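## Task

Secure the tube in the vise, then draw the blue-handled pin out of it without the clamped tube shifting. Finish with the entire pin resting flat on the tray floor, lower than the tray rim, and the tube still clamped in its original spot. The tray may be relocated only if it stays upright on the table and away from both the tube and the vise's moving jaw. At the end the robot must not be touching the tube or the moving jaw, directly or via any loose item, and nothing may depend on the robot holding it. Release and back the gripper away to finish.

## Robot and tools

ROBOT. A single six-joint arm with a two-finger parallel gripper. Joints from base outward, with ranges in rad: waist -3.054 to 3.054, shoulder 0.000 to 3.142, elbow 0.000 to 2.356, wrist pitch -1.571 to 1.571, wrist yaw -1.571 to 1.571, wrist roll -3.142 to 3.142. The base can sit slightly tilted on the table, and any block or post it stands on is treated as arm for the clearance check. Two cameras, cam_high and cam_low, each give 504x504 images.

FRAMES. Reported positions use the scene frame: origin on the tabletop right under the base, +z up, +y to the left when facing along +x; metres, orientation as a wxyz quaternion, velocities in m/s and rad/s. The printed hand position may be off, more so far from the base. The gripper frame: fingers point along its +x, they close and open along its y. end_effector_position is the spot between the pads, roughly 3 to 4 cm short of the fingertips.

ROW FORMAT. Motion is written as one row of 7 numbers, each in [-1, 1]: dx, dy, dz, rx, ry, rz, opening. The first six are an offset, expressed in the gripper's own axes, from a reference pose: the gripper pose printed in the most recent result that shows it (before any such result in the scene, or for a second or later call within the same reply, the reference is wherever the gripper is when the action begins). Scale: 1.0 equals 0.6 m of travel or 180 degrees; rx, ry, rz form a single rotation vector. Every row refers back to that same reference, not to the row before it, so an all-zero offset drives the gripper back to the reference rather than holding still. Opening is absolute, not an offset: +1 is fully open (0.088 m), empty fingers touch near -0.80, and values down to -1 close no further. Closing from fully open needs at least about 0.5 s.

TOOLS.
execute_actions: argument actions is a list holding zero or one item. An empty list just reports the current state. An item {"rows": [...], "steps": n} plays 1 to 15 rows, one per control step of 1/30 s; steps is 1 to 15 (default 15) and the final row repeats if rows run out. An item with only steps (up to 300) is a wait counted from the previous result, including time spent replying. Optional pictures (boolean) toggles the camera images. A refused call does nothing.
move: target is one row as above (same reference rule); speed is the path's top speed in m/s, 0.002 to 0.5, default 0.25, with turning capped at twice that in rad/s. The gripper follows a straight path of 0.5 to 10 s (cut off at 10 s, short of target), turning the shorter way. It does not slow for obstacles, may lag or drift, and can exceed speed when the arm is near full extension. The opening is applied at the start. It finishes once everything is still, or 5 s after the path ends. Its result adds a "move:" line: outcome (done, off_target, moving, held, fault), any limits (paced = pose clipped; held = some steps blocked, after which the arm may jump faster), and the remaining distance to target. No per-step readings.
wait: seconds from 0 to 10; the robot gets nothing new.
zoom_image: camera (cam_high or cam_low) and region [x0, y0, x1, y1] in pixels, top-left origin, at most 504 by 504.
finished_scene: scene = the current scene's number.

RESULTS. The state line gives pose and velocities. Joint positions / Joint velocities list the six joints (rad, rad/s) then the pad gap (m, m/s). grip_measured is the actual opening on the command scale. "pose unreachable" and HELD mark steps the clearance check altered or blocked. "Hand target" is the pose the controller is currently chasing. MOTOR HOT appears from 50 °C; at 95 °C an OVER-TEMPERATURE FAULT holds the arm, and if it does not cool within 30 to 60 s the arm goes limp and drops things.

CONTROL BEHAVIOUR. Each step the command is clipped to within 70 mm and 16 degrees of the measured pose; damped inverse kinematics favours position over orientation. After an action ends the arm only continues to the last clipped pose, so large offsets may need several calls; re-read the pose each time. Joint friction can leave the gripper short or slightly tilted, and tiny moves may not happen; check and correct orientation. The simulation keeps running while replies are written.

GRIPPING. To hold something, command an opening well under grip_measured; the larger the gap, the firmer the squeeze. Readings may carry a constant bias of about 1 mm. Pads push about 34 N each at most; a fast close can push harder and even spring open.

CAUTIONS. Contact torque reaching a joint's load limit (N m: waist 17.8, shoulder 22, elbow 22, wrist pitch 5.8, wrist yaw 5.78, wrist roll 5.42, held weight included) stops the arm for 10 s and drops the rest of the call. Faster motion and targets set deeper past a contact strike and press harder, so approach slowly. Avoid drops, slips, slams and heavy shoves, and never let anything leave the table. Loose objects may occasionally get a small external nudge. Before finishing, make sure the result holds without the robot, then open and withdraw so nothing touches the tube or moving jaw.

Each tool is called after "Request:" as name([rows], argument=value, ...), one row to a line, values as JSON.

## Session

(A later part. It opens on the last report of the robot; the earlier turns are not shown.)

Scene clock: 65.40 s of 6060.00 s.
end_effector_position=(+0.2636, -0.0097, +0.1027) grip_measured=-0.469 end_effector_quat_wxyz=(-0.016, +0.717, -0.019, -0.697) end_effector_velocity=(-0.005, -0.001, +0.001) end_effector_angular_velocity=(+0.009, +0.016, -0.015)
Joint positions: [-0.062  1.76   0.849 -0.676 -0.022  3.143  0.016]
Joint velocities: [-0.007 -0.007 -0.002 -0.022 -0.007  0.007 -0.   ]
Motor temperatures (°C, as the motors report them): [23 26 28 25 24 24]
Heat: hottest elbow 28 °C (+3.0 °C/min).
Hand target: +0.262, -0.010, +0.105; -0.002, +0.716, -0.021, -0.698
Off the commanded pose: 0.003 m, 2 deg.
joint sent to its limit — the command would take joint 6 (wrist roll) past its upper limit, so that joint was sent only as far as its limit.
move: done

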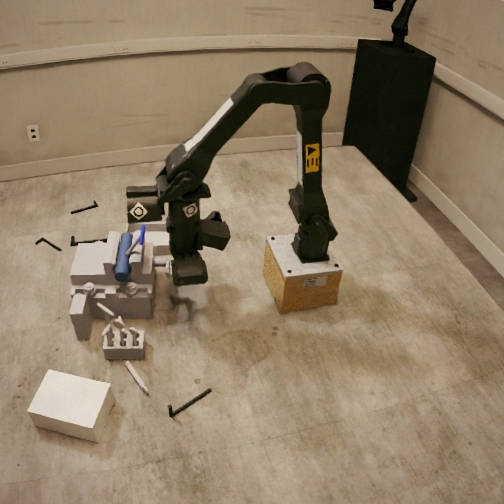

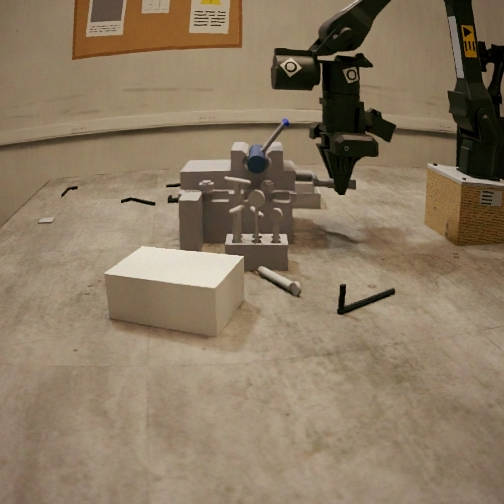

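Request:
move(target=[-0.045,0.017,0,0,0,0,-0.6], speed=0.07)

Request:
move(target=[-0.02,0.045,0.005,0,0,0,-0.6], speed=0.07)

Request:
move(target=[0.018,0.045,0.005,0,0,0,-0.6], speed=0.07)

Request:
move(target=[0.045,0.02,0,0,0,0,-0.6], speed=0.07)

Request:
move(target=[0.042,-0.015,0,0,0,0,-0.6], speed=0.07)

Request:
move(target=[0.018,-0.042,-0.005,0,0,0,-0.6], speed=0.07)

Request:
move(target=[-0.018,-0.042,-0.005,0,0,0,-0.6], speed=0.07)

Request:
move(target=[-0.042,-0.018,0,0,0,0,-0.6], speed=0.07)

Request:
zoom_image(camera="cam_low", region=[160, 100, 380, 300])

Scene clock: 78.13 s of 6060.00 s.
end_effector_position=(+0.2625, -0.0166, +0.1274) grip_measured=-0.467 end_effector_quat_wxyz=(-0.017, +0.716, -0.015, -0.697) end_effector_velocity=(-0.004, -0.003, +0.002) end_effector_angular_velocity=(-0.006, +0.013, -0.000)
Joint positions: [-0.094  1.704  0.899 -0.786 -0.028  3.106  0.016]
Joint velocities: [-0.007 -0.007  0.002 -0.022  0.007 -0.007 -0.   ]
Motor temperatures (°C, as the motors report them): [23 27 28 25 24 24]
Heat: hottest elbow 28 °C (+2.0 °C/min).
Hand target: +0.263, -0.020, +0.130; -0.016, +0.717, -0.019, -0.696
Off the commanded pose: 0.004 m, 0 deg.
move: done

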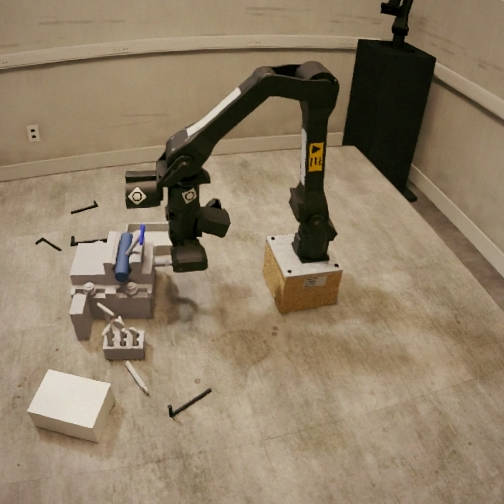

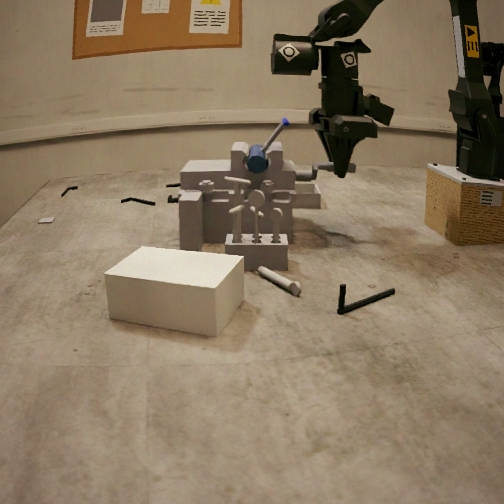

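Scene clock: 78.97 s of 6060.00 s.
end_effector_position=(+0.2581, -0.0403, +0.1396) grip_measured=-0.467 end_effector_quat_wxyz=(-0.021, +0.717, -0.012, -0.697) end_effector_velocity=(+0.000, +0.003, +0.002) end_effector_angular_velocity=(+0.021, -0.007, +0.020)
Joint positions: [-0.191  1.678  0.923 -0.84  -0.035  3.011  0.016]
Joint velocities: [-0.002 -0.007  0.002 -0.007 -0.022 -0.022  0.   ]
Motor temperatures (°C, as the motors report them): [23 27 28 25 24 24]
Heat: hottest elbow 28 °C (+2.0 °C/min).
Hand target: +0.258, -0.044, +0.139; -0.017, +0.717, -0.015, -0.697
Off the commanded pose: 0.003 m, 1 deg.
move: done

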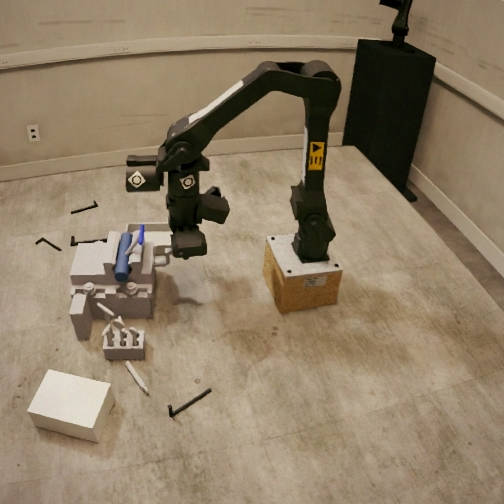

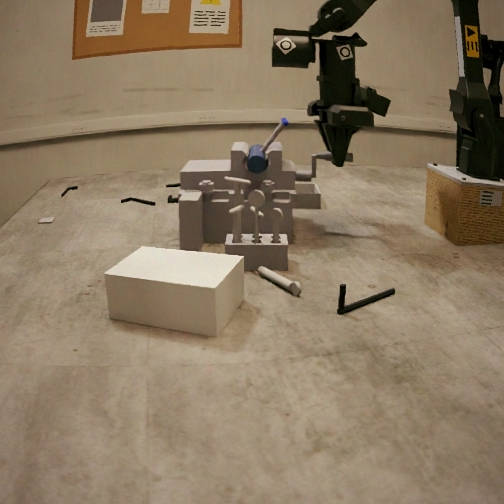

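Scene clock: 79.73 s of 6060.00 s.
end_effector_position=(+0.2548, -0.0652, +0.1326) grip_measured=-0.469 end_effector_quat_wxyz=(-0.023, +0.720, -0.012, -0.694) end_effector_velocity=(-0.006, -0.003, -0.000) end_effector_angular_velocity=(-0.001, +0.023, -0.005)
Joint positions: [-0.287  1.695  0.909 -0.804 -0.037  2.918  0.016]
Joint velocities: [-0.012 -0.002 -0.002 -0.022  0.007 -0.007 -0.   ]
Motor temperatures (°C, as the motors report them): [23 27 28 25 24 24]
Heat: hottest elbow 28 °C (+2.0 °C/min).
Hand target: +0.254, -0.067, +0.129; -0.020, +0.717, -0.012, -0.697
Off the commanded pose: 0.005 m, 1 deg.
move: done

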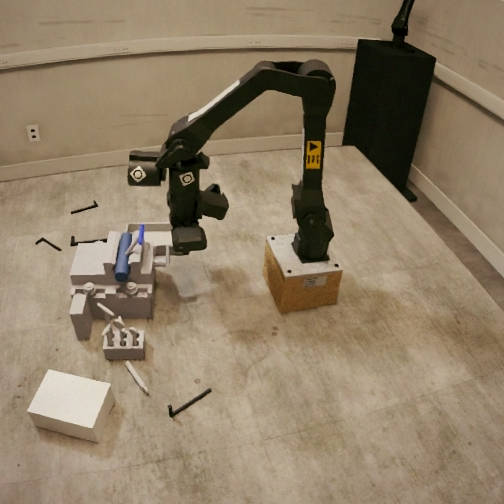

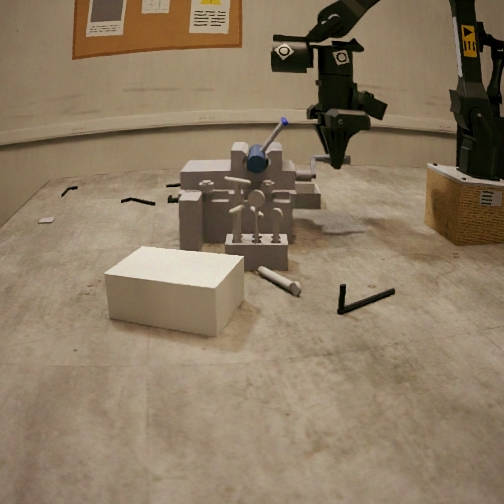

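Scene clock: 80.53 s of 6060.00 s.
end_effector_position=(+0.2532, -0.0768, +0.1086) grip_measured=-0.472 end_effector_quat_wxyz=(-0.024, +0.719, -0.016, -0.694) end_effector_velocity=(-0.003, +0.001, -0.002) end_effector_angular_velocity=(+0.012, +0.014, +0.020)
Joint positions: [-0.327  1.755  0.864 -0.701 -0.033  2.885  0.016]
Joint velocities: [-0.002  0.007 -0.002 -0.007 -0.007 -0.022 -0.   ]
Motor temperatures (°C, as the motors report them): [23 27 28 25 24 24]
Heat: hottest elbow 28 °C (+2.0 °C/min).
Hand target: +0.255, -0.077, +0.105; -0.023, +0.719, -0.013, -0.694
Off the commanded pose: 0.004 m, 0 deg.
move: done

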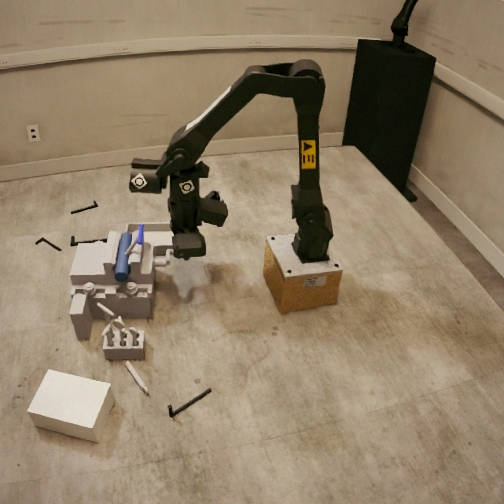

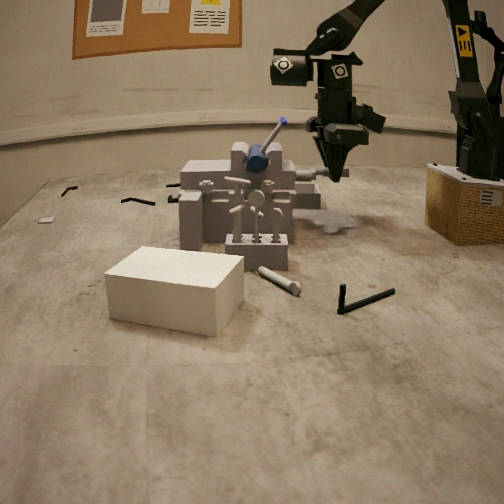

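Scene clock: 81.33 s of 6060.00 s.
end_effector_position=(+0.2543, -0.0696, +0.0871) grip_measured=-0.474 end_effector_quat_wxyz=(-0.024, +0.720, -0.019, -0.693) end_effector_velocity=(-0.001, +0.001, -0.001) end_effector_angular_velocity=(+0.006, -0.005, +0.020)
Joint positions: [-0.297  1.803  0.816 -0.6   -0.031  2.92   0.016]
Joint velocities: [-0.002 -0.002 -0.007  0.007 -0.007 -0.022 -0.   ]
Motor temperatures (°C, as the motors report them): [23 27 28 25 24 24]
Heat: hottest elbow 28 °C (+2.0 °C/min).
Hand target: +0.254, -0.068, +0.083; -0.024, +0.719, -0.015, -0.694
Off the commanded pose: 0.004 m, 0 deg.
move: done

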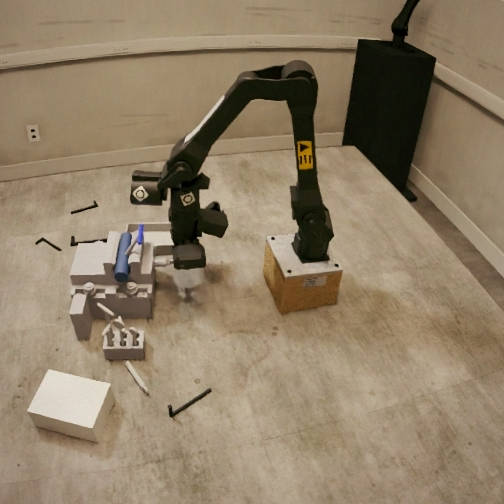

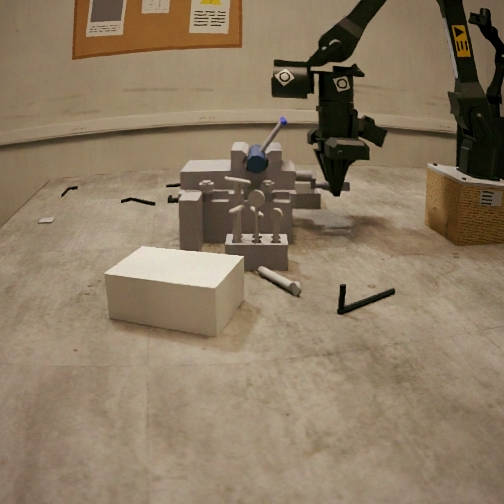

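Scene clock: 82.20 s of 6060.00 s.
end_effector_position=(+0.2582, -0.0512, +0.0761) grip_measured=-0.481 end_effector_quat_wxyz=(-0.024, +0.719, -0.031, -0.694) end_effector_velocity=(-0.005, +0.003, -0.000) end_effector_angular_velocity=(+0.011, +0.020, +0.010)
Joint positions: [-0.215  1.831  0.794 -0.547 -0.014  3.018  0.015]
Joint velocities: [ 0.002 -0.002 -0.002 -0.022 -0.007 -0.007 -0.   ]
Motor temperatures (°C, as the motors report them): [23 27 28 25 24 24]
Heat: hottest elbow 28 °C (+2.0 °C/min).
Hand target: +0.259, -0.045, +0.076; -0.024, +0.720, -0.019, -0.694
Off the commanded pose: 0.007 m, 1 deg.
move: done

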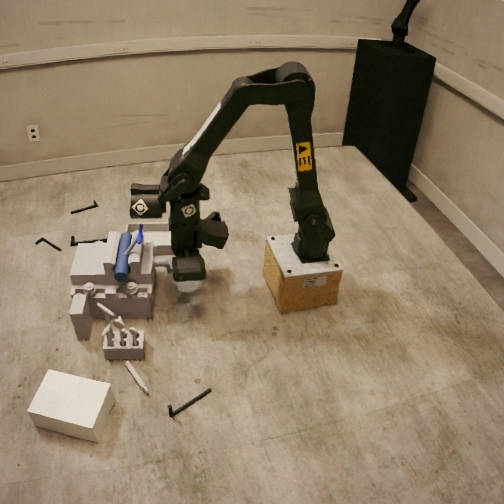

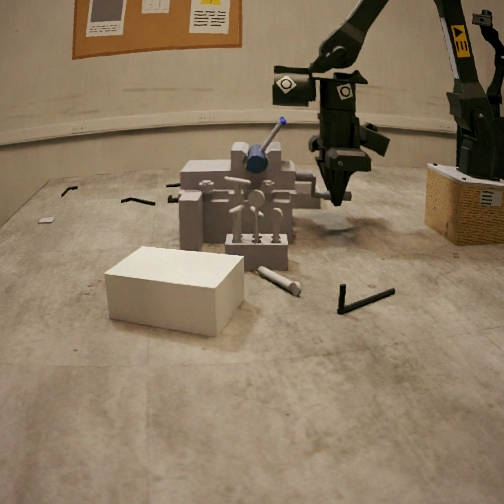

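Scene clock: 83.03 s of 6060.00 s.
end_effector_position=(+0.2621, -0.0233, +0.0810) grip_measured=-0.486 end_effector_quat_wxyz=(-0.035, +0.717, -0.029, -0.696) end_effector_velocity=(+0.000, +0.002, +0.002) end_effector_angular_velocity=(+0.007, -0.003, -0.005)
Joint positions: [-0.119  1.819  0.809 -0.58  -0.033  3.127  0.015]
Joint velocities: [ 0.002 -0.007  0.002 -0.007 -0.007  0.007  0.   ]
Motor temperatures (°C, as the motors report them): [23 27 28 25 24 24]
Heat: hottest elbow 28 °C (+2.0 °C/min).
Hand target: +0.263, -0.026, +0.087; -0.024, +0.719, -0.031, -0.694
Off the commanded pose: 0.006 m, 1 deg.
move: done

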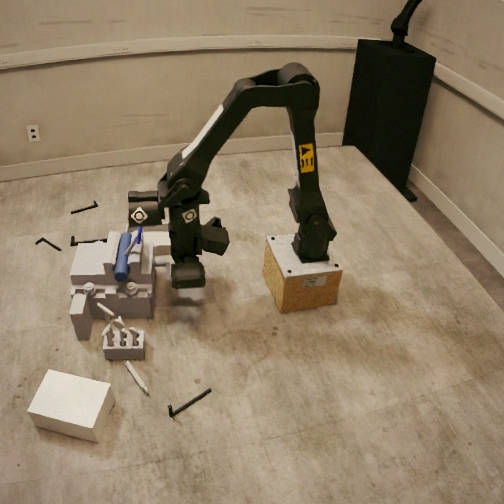

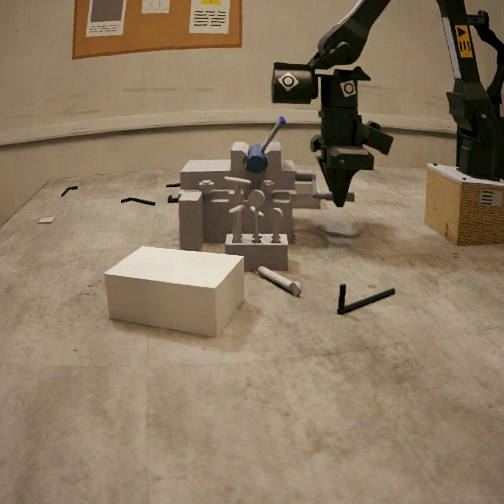

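Scene clock: 83.83 s of 6060.00 s.
end_effector_position=(+0.2636, -0.0107, +0.1039) grip_measured=-0.482 end_effector_quat_wxyz=(-0.045, +0.716, -0.012, -0.696) end_effector_velocity=(-0.000, +0.002, +0.001) end_effector_angular_velocity=(+0.007, +0.002, +0.010)
Joint positions: [-0.095  1.76   0.852 -0.683 -0.072  3.142  0.015]
Joint velocities: [ 0.002 -0.002  0.002 -0.007 -0.007 -0.007 -0.   ]
Motor temperatures (°C, as the motors report them): [23 27 28 25 24 24]
Heat: hottest elbow 28 °C (+2.0 °C/min).
Hand target: +0.263, -0.013, +0.106; -0.031, +0.717, -0.016, -0.696
Off the commanded pose: 0.003 m, 2 deg.
joint sent to its limit — the command would take joint 6 (wrist roll) past its upper limit, so that joint was sent only as far as its limit.
move: done

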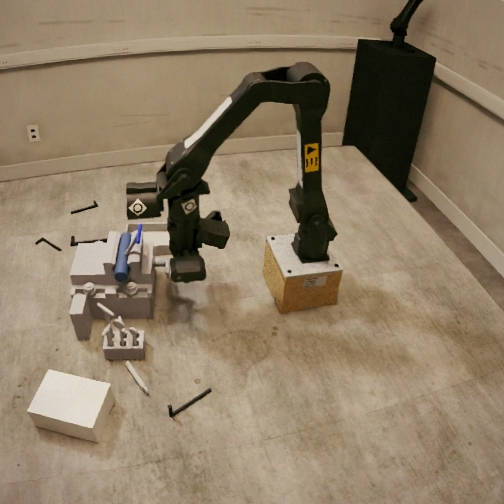

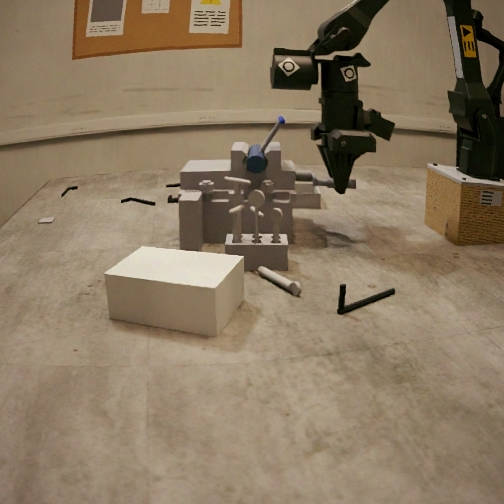

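Region (160, 100, 380, 300) of cam_low's 504x504 image, scaled by 2.291, with more detail than that image has; it fills the top 458 rows of this view, and the rest is white.

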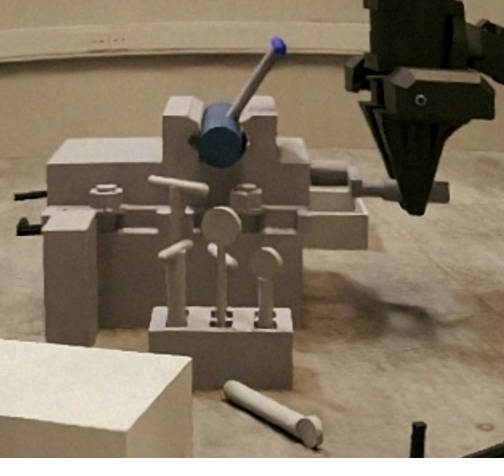

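Half turn more, firmer grip.

Request:
move(target=[-0.045,0.017,0,0,0,0,-0.8], speed=0.07)

Request:
move(target=[-0.02,0.045,0.005,0,0,0,-0.8], speed=0.07)

Request:
move(target=[0.018,0.045,0.005,0,0,0,-0.8], speed=0.07)

Request:
move(target=[0.045,0.02,0,0,0,0,-0.8], speed=0.07)

Request:
zoom_image(camera="cam_low", region=[160, 100, 380, 300])

Scene clock: 90.97 s of 6060.00 s.
end_effector_position=(+0.2623, -0.0185, +0.1283) grip_measured=-0.481 end_effector_quat_wxyz=(-0.047, +0.716, -0.008, -0.696) end_effector_velocity=(+0.002, +0.001, +0.004) end_effector_angular_velocity=(+0.021, -0.010, +0.001)
Joint positions: [-0.131  1.705  0.903 -0.793 -0.08   3.102  0.015]
Joint velocities: [-0.007 -0.007  0.007 -0.007 -0.022 -0.007 -0.   ]
Motor temperatures (°C, as the motors report them): [23 28 28 25 24 24]
Heat: hottest shoulder 28 °C (+1.0 °C/min).
Hand target: +0.262, -0.022, +0.130; -0.045, +0.717, -0.012, -0.696
Off the commanded pose: 0.004 m, 1 deg.
move: done

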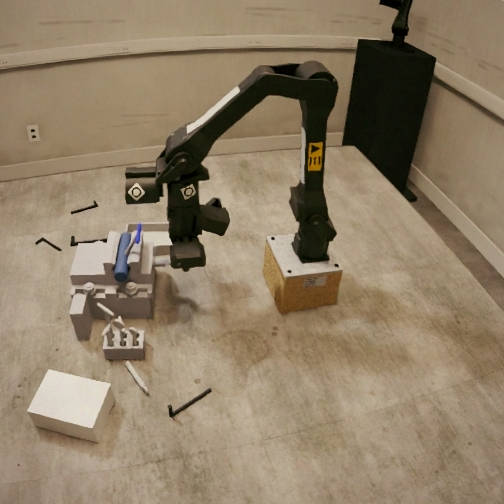

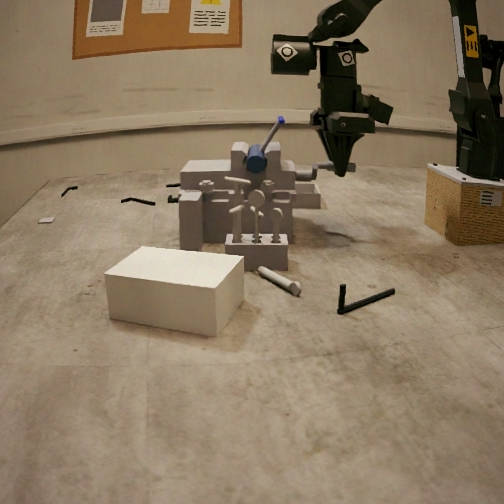

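Scene clock: 91.83 s of 6060.00 s.
end_effector_position=(+0.2576, -0.0428, +0.1398) grip_measured=-0.482 end_effector_quat_wxyz=(-0.051, +0.717, -0.005, -0.695) end_effector_velocity=(-0.002, -0.002, +0.001) end_effector_angular_velocity=(+0.008, -0.001, +0.010)
Joint positions: [-0.231  1.683  0.928 -0.848 -0.087  3.005  0.015]
Joint velocities: [-0.012 -0.007 -0.002 -0.007 -0.007 -0.022 -0.   ]
Motor temperatures (°C, as the motors report them): [23 28 28 25 24 24]
Heat: hottest shoulder 28 °C (+1.0 °C/min).
Hand target: +0.257, -0.046, +0.139; -0.047, +0.716, -0.008, -0.696
Off the commanded pose: 0.003 m, 1 deg.
move: done

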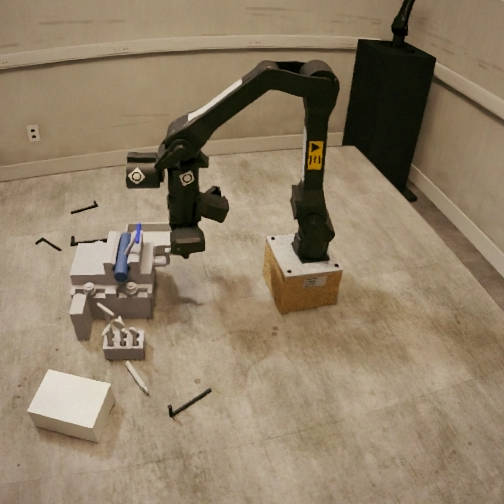

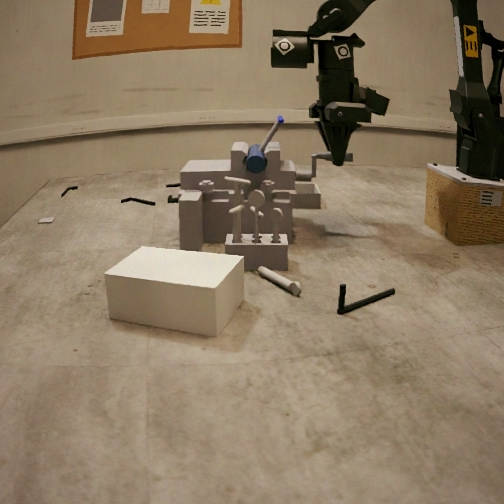

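Scene clock: 92.60 s of 6060.00 s.
end_effector_position=(+0.2543, -0.0675, +0.1318) grip_measured=-0.484 end_effector_quat_wxyz=(-0.053, +0.720, -0.006, -0.692) end_effector_velocity=(-0.003, -0.001, -0.001) end_effector_angular_velocity=(-0.003, +0.013, +0.005)
Joint positions: [-0.325  1.705  0.914 -0.809 -0.088  2.916  0.015]
Joint velocities: [-0.002  0.002 -0.002 -0.007  0.007 -0.007 -0.   ]
Motor temperatures (°C, as the motors report them): [23 28 28 25 24 24]
Heat: hottest shoulder 28 °C (+1.0 °C/min).
Hand target: +0.252, -0.069, +0.127; -0.051, +0.717, -0.005, -0.695
Off the commanded pose: 0.005 m, 1 deg.
move: done

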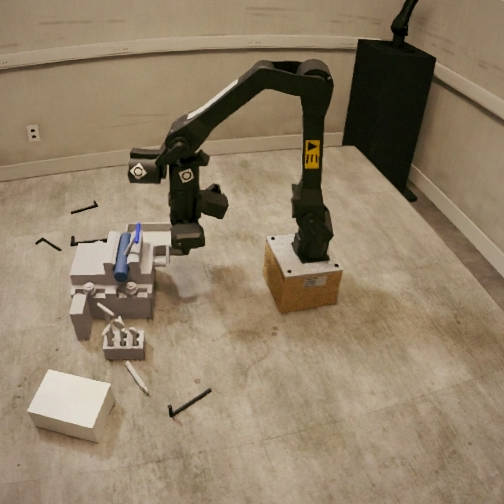

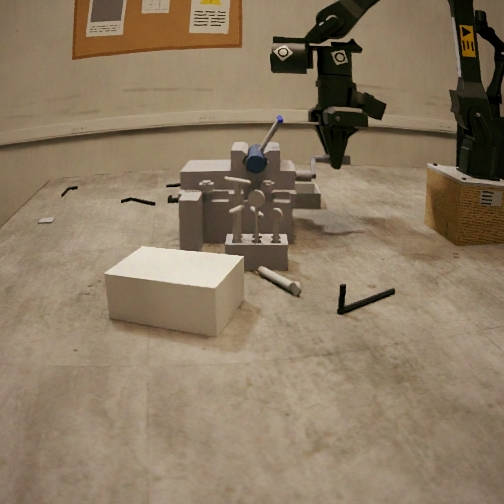

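Scene clock: 93.40 s of 6060.00 s.
end_effector_position=(+0.2529, -0.0780, +0.1074) grip_measured=-0.486 end_effector_quat_wxyz=(-0.053, +0.720, -0.009, -0.691) end_effector_velocity=(-0.002, +0.001, -0.001) end_effector_angular_velocity=(+0.010, +0.008, +0.019)
Joint positions: [-0.36   1.766  0.869 -0.705 -0.082  2.886  0.015]
Joint velocities: [-0.002  0.002 -0.002 -0.007 -0.007 -0.022 -0.   ]
Motor temperatures (°C, as the motors report them): [23 28 28 25 24 24]
Heat: hottest shoulder 28 °C (+1.0 °C/min).
Hand target: +0.254, -0.078, +0.104; -0.053, +0.720, -0.006, -0.692
Off the commanded pose: 0.004 m, 0 deg.
move: done

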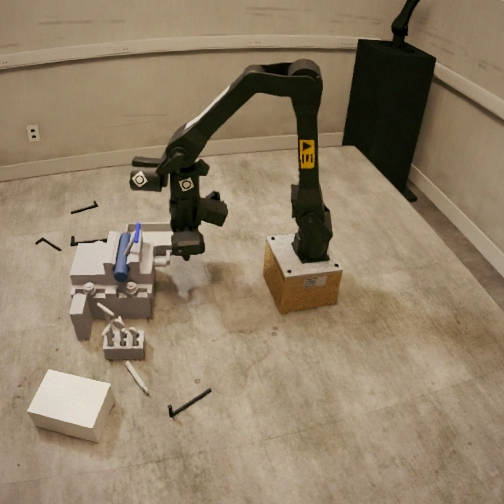

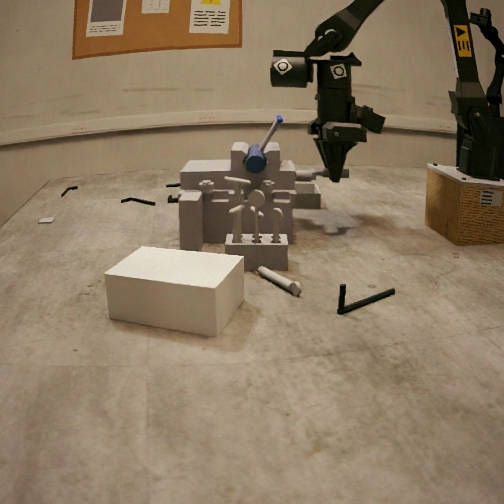

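Region (160, 100, 380, 300) of cam_low's 504x504 image, scaled by 2.291, with more detail than that image has; it fills the top 458 rows of this view, and the rest is white.

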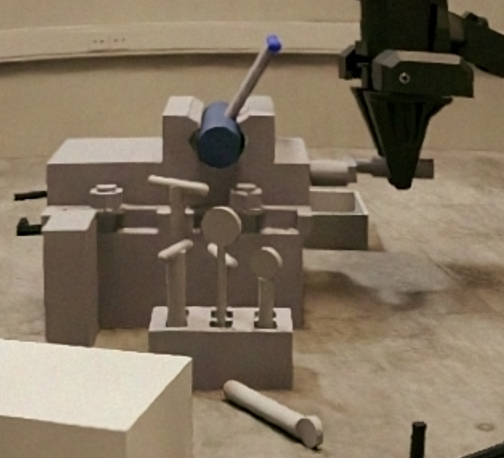

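Request:
move(target=[0.042,-0.015,0,0,0,0,-0.8], speed=0.07)

Request:
move(target=[0.018,-0.042,-0.005,0,0,0,-0.8], speed=0.07)

Request:
move(target=[-0.018,-0.042,-0.005,0,0,0,-0.8], speed=0.07)

Request:
move(target=[-0.042,-0.018,0,0,0,0,-0.8], speed=0.07)

Request:
zoom_image(camera="cam_low", region=[160, 100, 380, 300])

Scene clock: 107.20 s of 6060.00 s.
end_effector_position=(+0.2542, -0.0700, +0.0865) grip_measured=-0.492 end_effector_quat_wxyz=(-0.056, +0.721, -0.015, -0.691) end_effector_velocity=(-0.004, +0.001, -0.001) end_effector_angular_velocity=(-0.004, +0.014, +0.009)
Joint positions: [-0.327  1.812  0.822 -0.605 -0.08   2.93   0.015]
Joint velocities: [ 0.002 -0.002 -0.007 -0.007  0.007 -0.007  0.   ]
Motor temperatures (°C, as the motors report them): [23 27 28 25 24 24]
Heat: hottest elbow 28 °C (+1.0 °C/min).
Hand target: +0.255, -0.068, +0.083; -0.054, +0.720, -0.009, -0.691
Off the commanded pose: 0.004 m, 1 deg.
move: done

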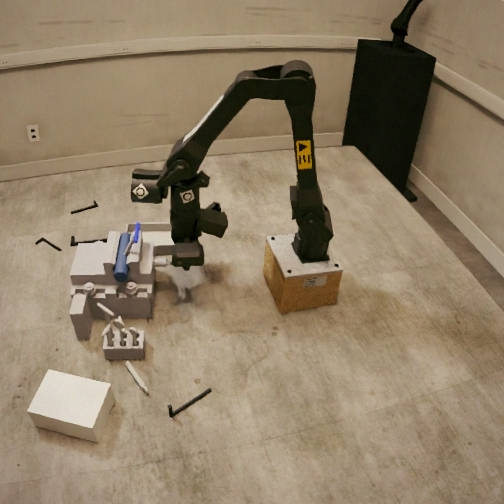

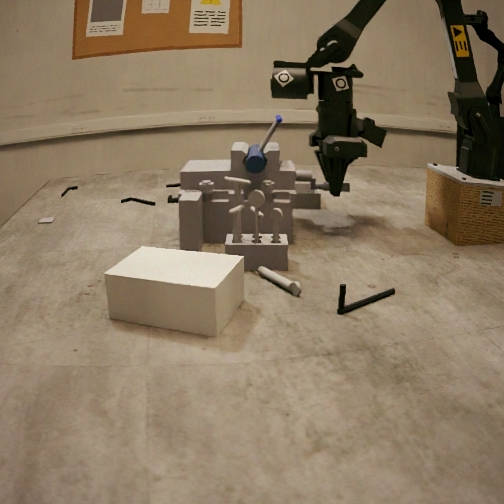

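Scene clock: 108.07 s of 6060.00 s.
end_effector_position=(+0.2584, -0.0509, +0.0762) grip_measured=-0.498 end_effector_quat_wxyz=(-0.056, +0.719, -0.027, -0.692) end_effector_velocity=(-0.003, +0.000, -0.001) end_effector_angular_velocity=(-0.004, +0.014, -0.005)
Joint positions: [-0.243  1.836  0.8   -0.554 -0.064  3.031  0.015]
Joint velocities: [ 0.002  0.002 -0.002 -0.007  0.007  0.007 -0.   ]
Motor temperatures (°C, as the motors report them): [23 27 28 25 24 24]
Heat: hottest elbow 28 °C (+1.0 °C/min).
Hand target: +0.260, -0.045, +0.077; -0.057, +0.721, -0.015, -0.691
Off the commanded pose: 0.007 m, 1 deg.
move: done

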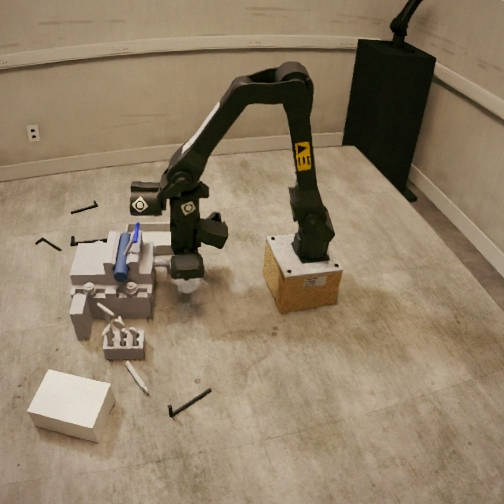

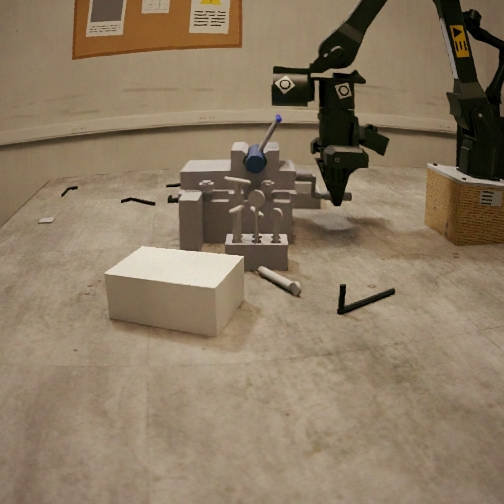

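Scene clock: 108.87 s of 6060.00 s.
end_effector_position=(+0.2622, -0.0238, +0.0820) grip_measured=-0.503 end_effector_quat_wxyz=(-0.067, +0.715, -0.024, -0.696) end_effector_velocity=(-0.004, -0.001, +0.001) end_effector_angular_velocity=(-0.005, +0.017, +0.004)
Joint positions: [-0.15   1.822  0.815 -0.59  -0.083  3.136  0.014]
Joint velocities: [-0.002 -0.002  0.002 -0.022  0.007 -0.007 -0.   ]
Motor temperatures (°C, as the motors report them): [23 27 28 25 24 24]
Heat: hottest elbow 28 °C (+1.0 °C/min).
Hand target: +0.264, -0.026, +0.088; -0.056, +0.719, -0.027, -0.692
Off the commanded pose: 0.007 m, 1 deg.
move: done

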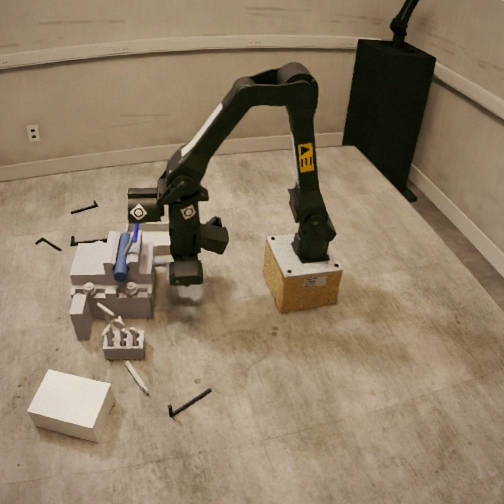

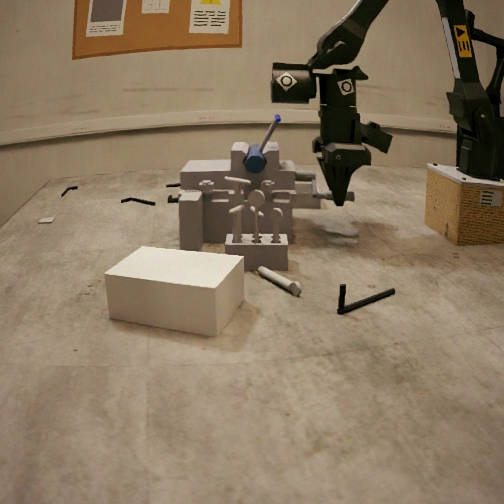

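Scene clock: 109.67 s of 6060.00 s.
end_effector_position=(+0.2637, -0.0120, +0.1053) grip_measured=-0.498 end_effector_quat_wxyz=(-0.077, +0.714, -0.005, -0.696) end_effector_velocity=(-0.005, -0.001, +0.002) end_effector_angular_velocity=(-0.006, +0.011, +0.019)
Joint positions: [-0.13   1.764  0.86  -0.696 -0.125  3.142  0.015]
Joint velocities: [-0.002 -0.012 -0.002 -0.022  0.007 -0.022 -0.   ]
Motor temperatures (°C, as the motors report them): [23 27 28 25 24 24]
Heat: hottest elbow 28 °C (+1.0 °C/min).
Hand target: +0.263, -0.015, +0.108; -0.063, +0.715, -0.010, -0.696
Off the commanded pose: 0.004 m, 2 deg.
joint sent to its limit — the command would take joint 6 (wrist roll) past its upper limit, so that joint was sent only as far as its limit.
move: done

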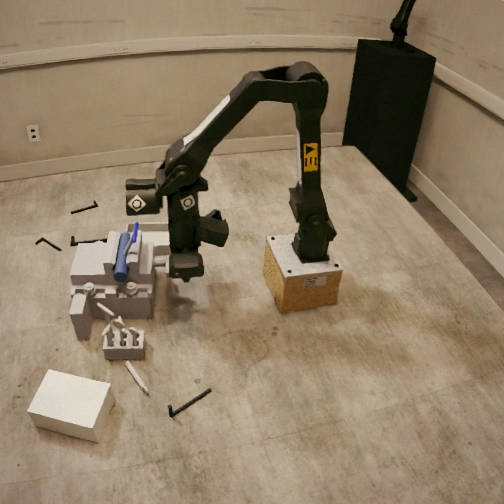

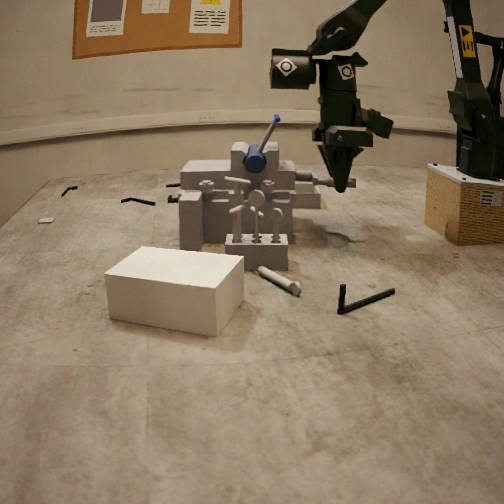

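Region (160, 100, 380, 300) of cam_low's 504x504 image, scaled by 2.291, with more detail than that image has; it fills the top 458 rows of this view, and the rest is white.

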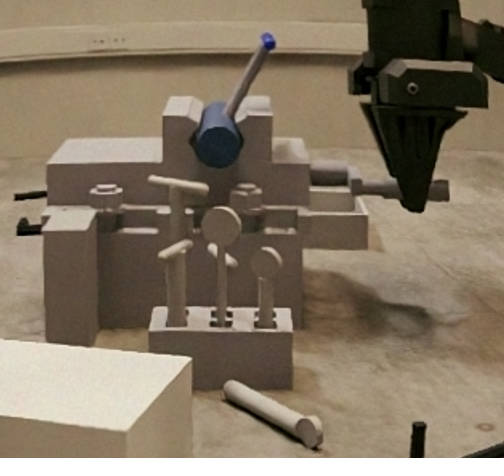

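Request:
move(target=[-0.045,0.012,0,0,0,0,-0.8], speed=0.07)

Request:
move(target=[-0.024,0.043,0.005,0,0,0,-0.8], speed=0.07)

Request:
move(target=[0.014,0.046,0.005,0,0,0,-0.8], speed=0.07)

Request:
move(target=[0.043,0.024,0,0,0,0,-0.8], speed=0.07)

Request:
zoom_image(camera="cam_low", region=[160, 100, 380, 300])

Scene clock: 117.60 s of 6060.00 s.
end_effector_position=(+0.2622, -0.0197, +0.1287) grip_measured=-0.498 end_effector_quat_wxyz=(-0.077, +0.713, -0.003, -0.697) end_effector_velocity=(-0.002, -0.001, +0.000) end_effector_angular_velocity=(+0.008, +0.005, -0.000)
Joint positions: [-0.164  1.713  0.911 -0.804 -0.128  3.106  0.015]
Joint velocities: [-0.007 -0.002 -0.002 -0.007 -0.007 -0.007 -0.   ]
Motor temperatures (°C, as the motors report them): [23 28 29 25 24 24]
Heat: hottest elbow 29 °C (+1.0 °C/min).
Hand target: +0.262, -0.022, +0.131; -0.077, +0.714, -0.005, -0.696
Off the commanded pose: 0.003 m, 0 deg.
move: done

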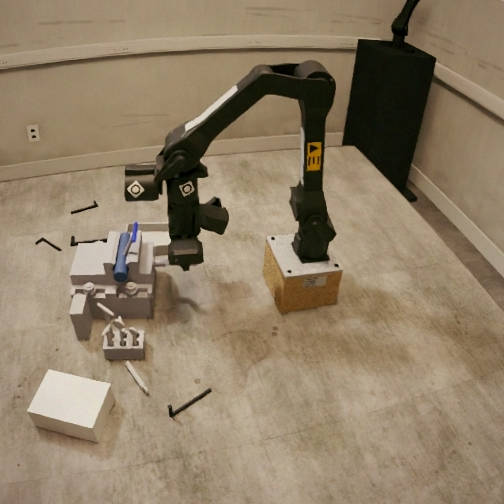

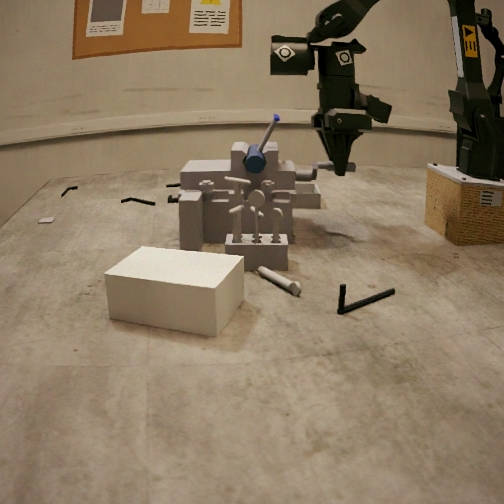

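Scene clock: 118.43 s of 6060.00 s.
end_effector_position=(+0.2578, -0.0436, +0.1404) grip_measured=-0.499 end_effector_quat_wxyz=(-0.082, +0.714, -0.000, -0.695) end_effector_velocity=(-0.003, -0.004, -0.000) end_effector_angular_velocity=(-0.005, +0.008, -0.005)
Joint positions: [-0.26   1.695  0.94  -0.862 -0.134  3.011  0.015]
Joint velocities: [-0.012 -0.002 -0.002 -0.007  0.007 -0.007 -0.   ]
Motor temperatures (°C, as the motors report them): [23 28 29 25 24 24]
Heat: hottest elbow 29 °C (+1.0 °C/min).
Hand target: +0.256, -0.046, +0.141; -0.077, +0.713, -0.003, -0.697
Off the commanded pose: 0.003 m, 1 deg.
move: done

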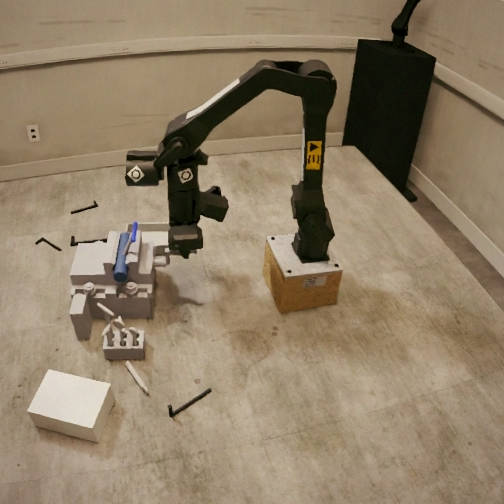

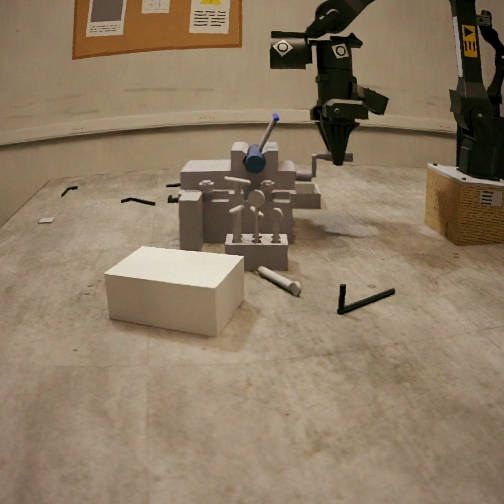

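Scene clock: 119.20 s of 6060.00 s.
end_effector_position=(+0.2543, -0.0676, +0.1332) grip_measured=-0.501 end_effector_quat_wxyz=(-0.085, +0.718, -0.000, -0.691) end_effector_velocity=(-0.002, -0.000, +0.000) end_effector_angular_velocity=(+0.009, +0.003, -0.000)
Joint positions: [-0.352  1.717  0.93  -0.832 -0.136  2.924  0.014]
Joint velocities: [-0.007 -0.002 -0.002 -0.007 -0.007 -0.007 -0.   ]
Motor temperatures (°C, as the motors report them): [23 28 29 25 24 24]
Heat: hottest elbow 29 °C (+1.0 °C/min).
Hand target: +0.252, -0.070, +0.129; -0.082, +0.714, -0.000, -0.695
Off the commanded pose: 0.005 m, 1 deg.
move: done

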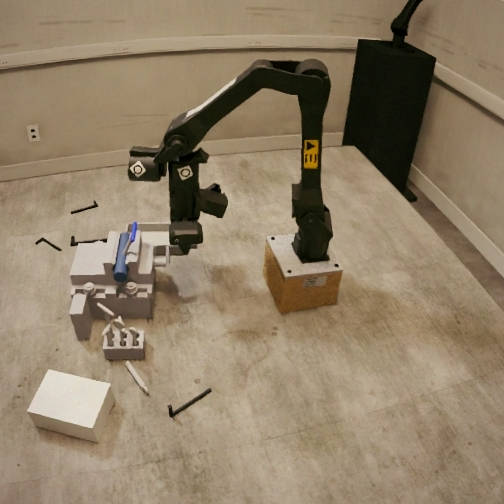

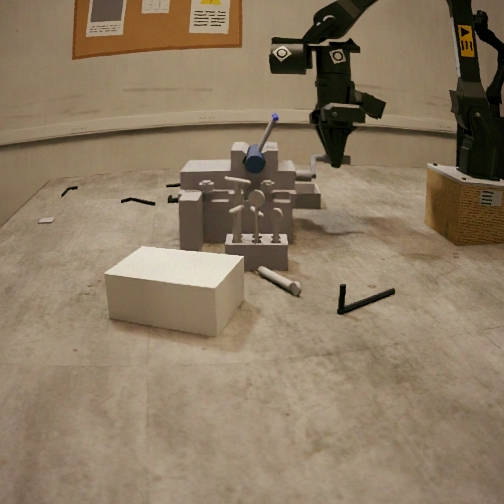

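Scene clock: 120.00 s of 6060.00 s.
end_effector_position=(+0.2528, -0.0792, +0.1096) grip_measured=-0.503 end_effector_quat_wxyz=(-0.084, +0.719, -0.004, -0.690) end_effector_velocity=(+0.001, +0.000, +0.000) end_effector_angular_velocity=(+0.005, -0.009, -0.010)
Joint positions: [-0.391  1.775  0.888 -0.732 -0.13   2.889  0.014]
Joint velocities: [-0.002 -0.002 -0.002  0.007 -0.007  0.007 -0.   ]
Motor temperatures (°C, as the motors report them): [23 28 29 25 24 24]
Heat: hottest elbow 29 °C (+1.0 °C/min).
Hand target: +0.253, -0.079, +0.106; -0.084, +0.718, -0.001, -0.691
Off the commanded pose: 0.004 m, 0 deg.
move: done

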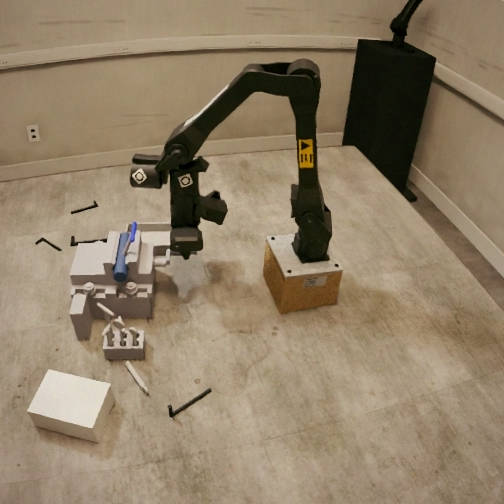

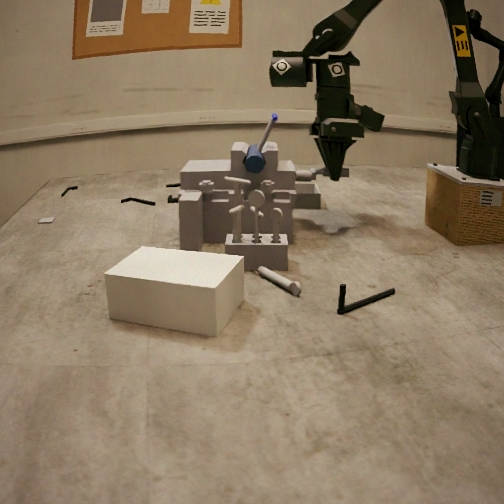

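Region (160, 100, 380, 300) of cam_low's 504x504 image, scaled by 2.291, with more detail than that image has; it fills the top 458 rows of this view, and the rest is white.

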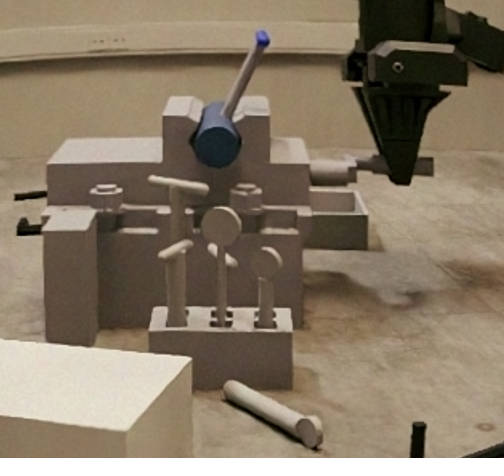

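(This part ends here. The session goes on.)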